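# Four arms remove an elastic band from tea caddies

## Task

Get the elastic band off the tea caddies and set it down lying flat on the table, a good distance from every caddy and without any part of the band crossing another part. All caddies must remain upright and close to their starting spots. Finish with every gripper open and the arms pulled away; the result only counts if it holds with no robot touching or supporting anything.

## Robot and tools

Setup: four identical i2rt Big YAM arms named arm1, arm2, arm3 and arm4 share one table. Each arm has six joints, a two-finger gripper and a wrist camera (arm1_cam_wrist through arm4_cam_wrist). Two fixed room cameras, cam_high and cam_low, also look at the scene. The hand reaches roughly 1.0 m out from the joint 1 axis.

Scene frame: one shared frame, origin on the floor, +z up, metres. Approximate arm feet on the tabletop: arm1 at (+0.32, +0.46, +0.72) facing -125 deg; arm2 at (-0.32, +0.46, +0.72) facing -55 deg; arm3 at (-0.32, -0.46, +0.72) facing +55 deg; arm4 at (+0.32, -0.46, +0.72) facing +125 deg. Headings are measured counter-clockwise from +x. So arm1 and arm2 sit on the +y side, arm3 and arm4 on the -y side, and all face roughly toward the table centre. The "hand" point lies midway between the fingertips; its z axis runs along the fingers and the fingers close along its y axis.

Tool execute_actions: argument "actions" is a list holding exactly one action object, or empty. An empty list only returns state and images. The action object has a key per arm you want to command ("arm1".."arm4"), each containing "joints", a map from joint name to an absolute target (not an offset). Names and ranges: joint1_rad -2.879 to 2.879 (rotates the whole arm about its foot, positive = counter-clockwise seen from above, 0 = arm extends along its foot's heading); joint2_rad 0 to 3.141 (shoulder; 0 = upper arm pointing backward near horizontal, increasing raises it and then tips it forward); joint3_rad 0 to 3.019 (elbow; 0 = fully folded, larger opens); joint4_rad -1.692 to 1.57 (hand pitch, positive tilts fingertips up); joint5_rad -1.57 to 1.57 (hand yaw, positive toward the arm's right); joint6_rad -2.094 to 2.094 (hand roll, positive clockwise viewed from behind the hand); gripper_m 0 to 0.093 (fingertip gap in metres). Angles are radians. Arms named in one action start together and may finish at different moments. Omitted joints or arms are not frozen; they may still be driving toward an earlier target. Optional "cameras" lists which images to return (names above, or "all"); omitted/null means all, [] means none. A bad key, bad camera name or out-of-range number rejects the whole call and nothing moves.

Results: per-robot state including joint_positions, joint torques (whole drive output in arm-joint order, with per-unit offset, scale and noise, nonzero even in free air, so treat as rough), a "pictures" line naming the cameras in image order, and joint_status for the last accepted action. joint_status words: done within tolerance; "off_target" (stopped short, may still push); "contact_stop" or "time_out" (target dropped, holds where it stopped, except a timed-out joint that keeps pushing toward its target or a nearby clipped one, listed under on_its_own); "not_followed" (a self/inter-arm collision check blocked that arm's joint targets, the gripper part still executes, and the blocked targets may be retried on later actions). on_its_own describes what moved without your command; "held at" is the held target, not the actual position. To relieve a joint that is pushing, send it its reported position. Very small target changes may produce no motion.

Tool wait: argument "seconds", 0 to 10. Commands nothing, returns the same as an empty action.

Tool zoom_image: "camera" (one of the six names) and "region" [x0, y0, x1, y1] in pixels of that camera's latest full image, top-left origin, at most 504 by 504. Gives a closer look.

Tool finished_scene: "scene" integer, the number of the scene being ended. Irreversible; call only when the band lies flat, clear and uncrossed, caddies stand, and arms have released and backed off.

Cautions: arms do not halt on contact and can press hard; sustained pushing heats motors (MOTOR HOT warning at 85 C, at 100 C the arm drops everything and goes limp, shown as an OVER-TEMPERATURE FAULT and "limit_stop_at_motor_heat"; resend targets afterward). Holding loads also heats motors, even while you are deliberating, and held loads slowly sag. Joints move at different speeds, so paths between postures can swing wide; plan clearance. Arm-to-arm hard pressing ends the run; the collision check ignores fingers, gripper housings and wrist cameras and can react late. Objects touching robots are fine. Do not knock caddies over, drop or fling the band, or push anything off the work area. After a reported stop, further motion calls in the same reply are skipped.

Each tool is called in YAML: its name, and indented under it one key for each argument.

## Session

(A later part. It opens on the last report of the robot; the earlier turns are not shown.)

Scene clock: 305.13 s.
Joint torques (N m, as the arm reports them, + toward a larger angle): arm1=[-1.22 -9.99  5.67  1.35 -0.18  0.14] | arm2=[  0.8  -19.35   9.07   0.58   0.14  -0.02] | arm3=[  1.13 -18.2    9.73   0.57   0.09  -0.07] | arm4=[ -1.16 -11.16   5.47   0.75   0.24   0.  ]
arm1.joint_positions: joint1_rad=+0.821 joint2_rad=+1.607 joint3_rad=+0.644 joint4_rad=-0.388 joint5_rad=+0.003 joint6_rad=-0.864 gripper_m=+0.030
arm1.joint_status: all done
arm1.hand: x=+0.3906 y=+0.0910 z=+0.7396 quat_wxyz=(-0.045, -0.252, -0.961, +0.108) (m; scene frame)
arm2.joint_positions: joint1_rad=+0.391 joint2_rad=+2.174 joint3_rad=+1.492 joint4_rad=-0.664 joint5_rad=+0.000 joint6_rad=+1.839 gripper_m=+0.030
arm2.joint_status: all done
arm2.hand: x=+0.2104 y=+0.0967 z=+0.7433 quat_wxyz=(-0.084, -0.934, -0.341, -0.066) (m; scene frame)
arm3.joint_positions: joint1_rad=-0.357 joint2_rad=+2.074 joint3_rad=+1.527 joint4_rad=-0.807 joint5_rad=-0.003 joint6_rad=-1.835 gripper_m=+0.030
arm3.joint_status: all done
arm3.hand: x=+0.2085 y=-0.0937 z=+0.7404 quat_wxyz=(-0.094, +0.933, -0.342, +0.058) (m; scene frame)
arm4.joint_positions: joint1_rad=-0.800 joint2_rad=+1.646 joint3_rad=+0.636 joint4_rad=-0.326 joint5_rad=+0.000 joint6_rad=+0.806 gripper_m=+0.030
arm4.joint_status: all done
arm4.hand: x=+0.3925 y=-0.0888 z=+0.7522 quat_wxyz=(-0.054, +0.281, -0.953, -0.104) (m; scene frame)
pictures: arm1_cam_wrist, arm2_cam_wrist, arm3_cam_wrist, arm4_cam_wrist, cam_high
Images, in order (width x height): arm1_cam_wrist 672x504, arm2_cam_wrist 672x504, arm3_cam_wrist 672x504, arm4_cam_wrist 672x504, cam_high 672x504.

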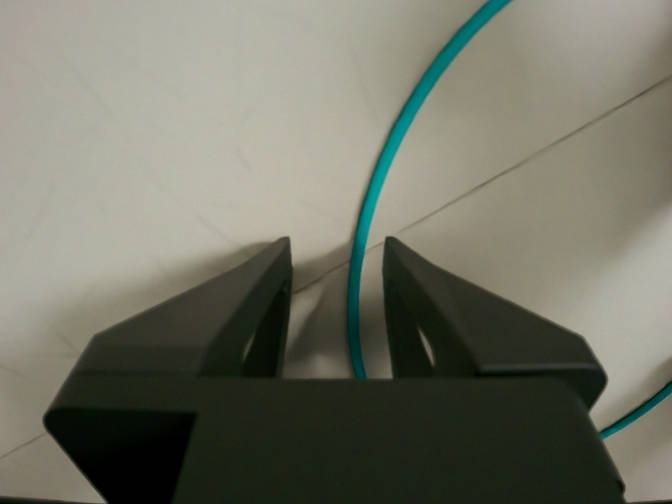

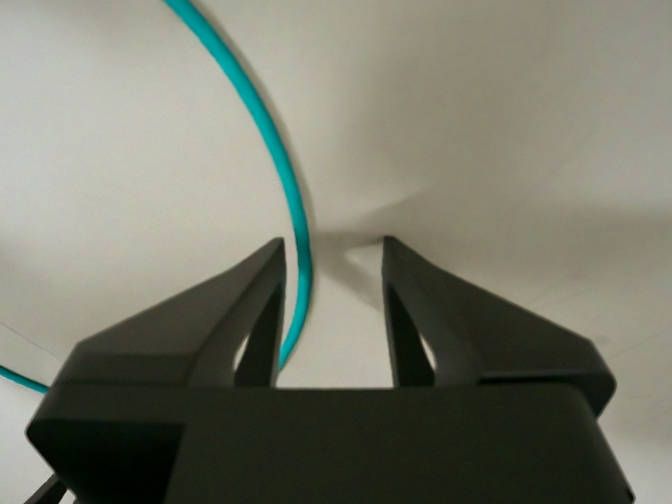

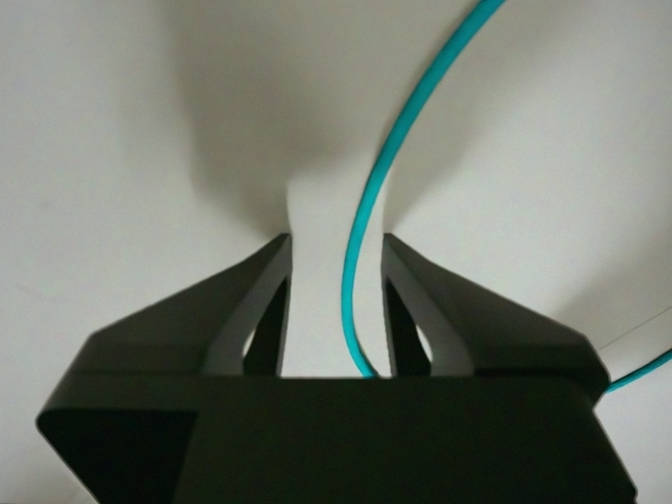

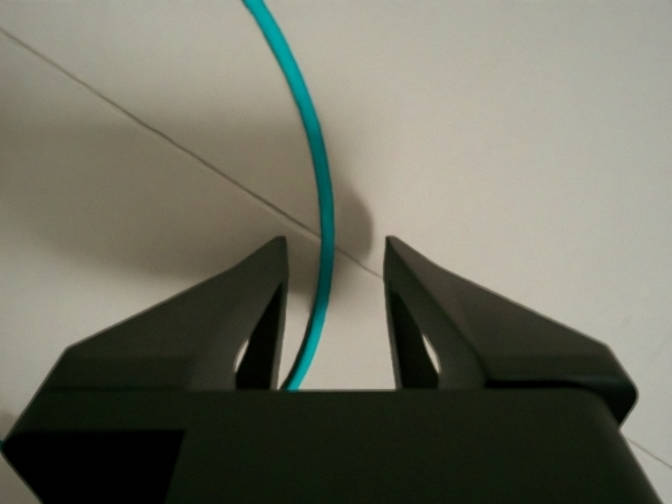

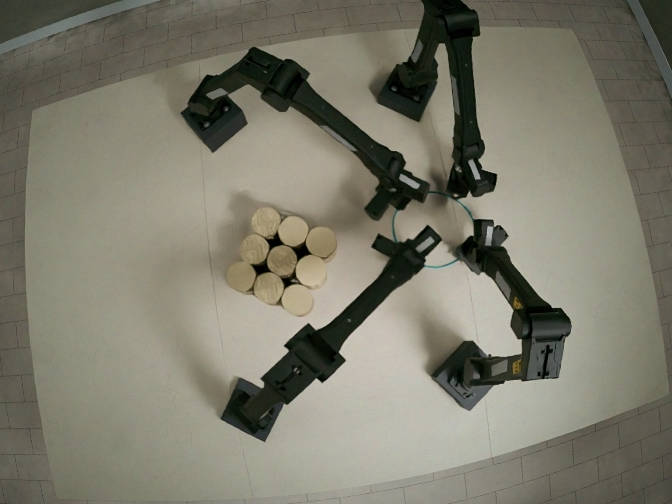

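execute_actions:
  actions:
    - {"arm1":{"joints":{"joint1_rad":1.1,"joint2_rad":1.15,"joint4_rad":-0.85}},"arm2":{"joints":{"joint2_rad":1.62,"joint3_rad":1.09}},"arm3":{"joints":{"joint2_rad":1.52,"joint3_rad":1.12}},"arm4":{"joints":{"joint1_rad":-1.08,"joint2_rad":1.19,"joint4_rad":-0.79}}}
  cameras: ["cam_high", "cam_low"]

zoom_image:
  camera: "cam_high"
  region: [200, 150, 520, 340]

Scene clock: 312.00 s.
Joint torques (N m, as the arm reports them, + toward a larger angle): arm1=[-1.87 -5.52  8.43  0.37 -0.04  0.13] | arm2=[  0.98 -12.73   8.34   1.2    0.14  -0.02] | arm3=[  1.45 -11.29   8.5    0.89   0.13  -0.05] | arm4=[-0.95 -7.39  8.13  0.33  0.23  0.  ]
arm1.joint_positions: joint1_rad=+1.106 joint2_rad=+1.143 joint3_rad=+0.644 joint4_rad=-0.830 joint5_rad=+0.000 joint6_rad=-0.864 gripper_m=+0.030
arm1.joint_status: all done
arm1.hand: x=+0.4676 y=+0.1763 z=+0.8663 quat_wxyz=(-0.064, -0.112, -0.986, +0.108) (m; scene frame)
arm2.joint_positions: joint1_rad=+0.391 joint2_rad=+1.600 joint3_rad=+1.085 joint4_rad=-0.670 joint5_rad=+0.000 joint6_rad=+1.840 gripper_m=+0.030
arm2.joint_status: all done
arm2.hand: x=+0.1137 y=+0.1610 z=+0.9128 quat_wxyz=(-0.149, -0.923, -0.336, -0.112) (m; scene frame)
arm3.joint_positions: joint1_rad=-0.357 joint2_rad=+1.519 joint3_rad=+1.112 joint4_rad=-0.810 joint5_rad=-0.003 joint6_rad=-1.836 gripper_m=+0.030
arm3.joint_status: all done
arm3.hand: x=+0.0963 y=-0.1734 z=+0.8797 quat_wxyz=(-0.150, +0.924, -0.338, +0.097) (m; scene frame)
arm4.joint_positions: joint1_rad=-1.080 joint2_rad=+1.189 joint3_rad=+0.636 joint4_rad=-0.781 joint5_rad=+0.000 joint6_rad=+0.806 gripper_m=+0.030
arm4.joint_status: all done
arm4.hand: x=+0.4686 y=-0.1694 z=+0.8795 quat_wxyz=(-0.069, +0.145, -0.982, -0.096) (m; scene frame)
pictures: cam_high, cam_low
Images, in order (width x height): cam_high 672x504, cam_low 672x504.

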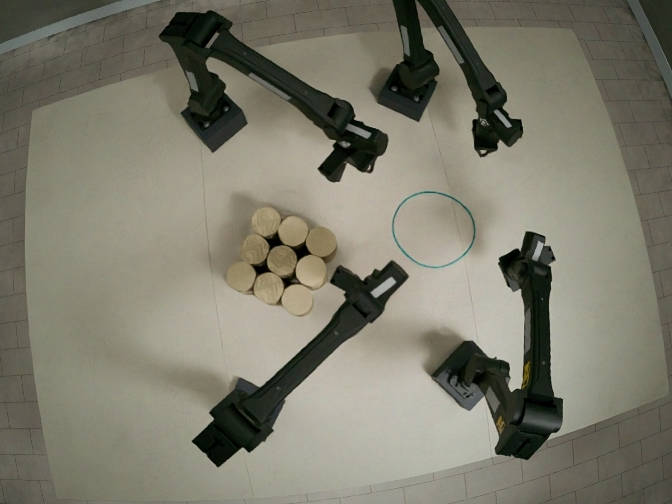

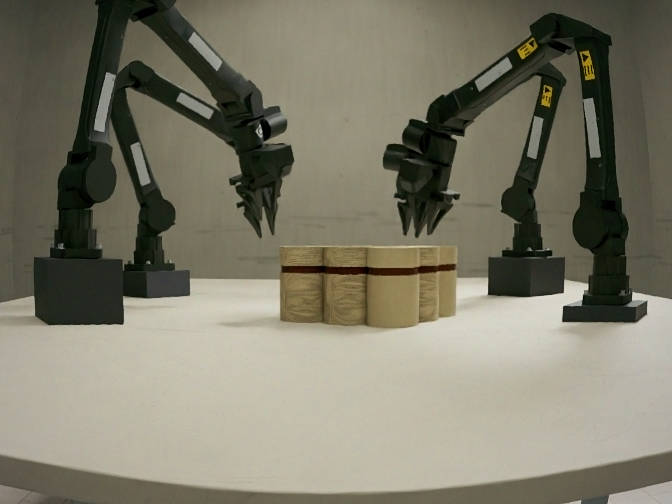

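Region (200, 150, 520, 340) of cam_high's 672x504 image, scaled by 1.575, with more detail than that image has; it fills the top 299 rows of this view, and the rest is white.

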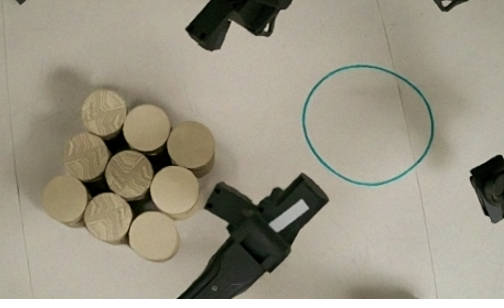

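finished_scene:
  scene: 2

The scene is finished: the task was done.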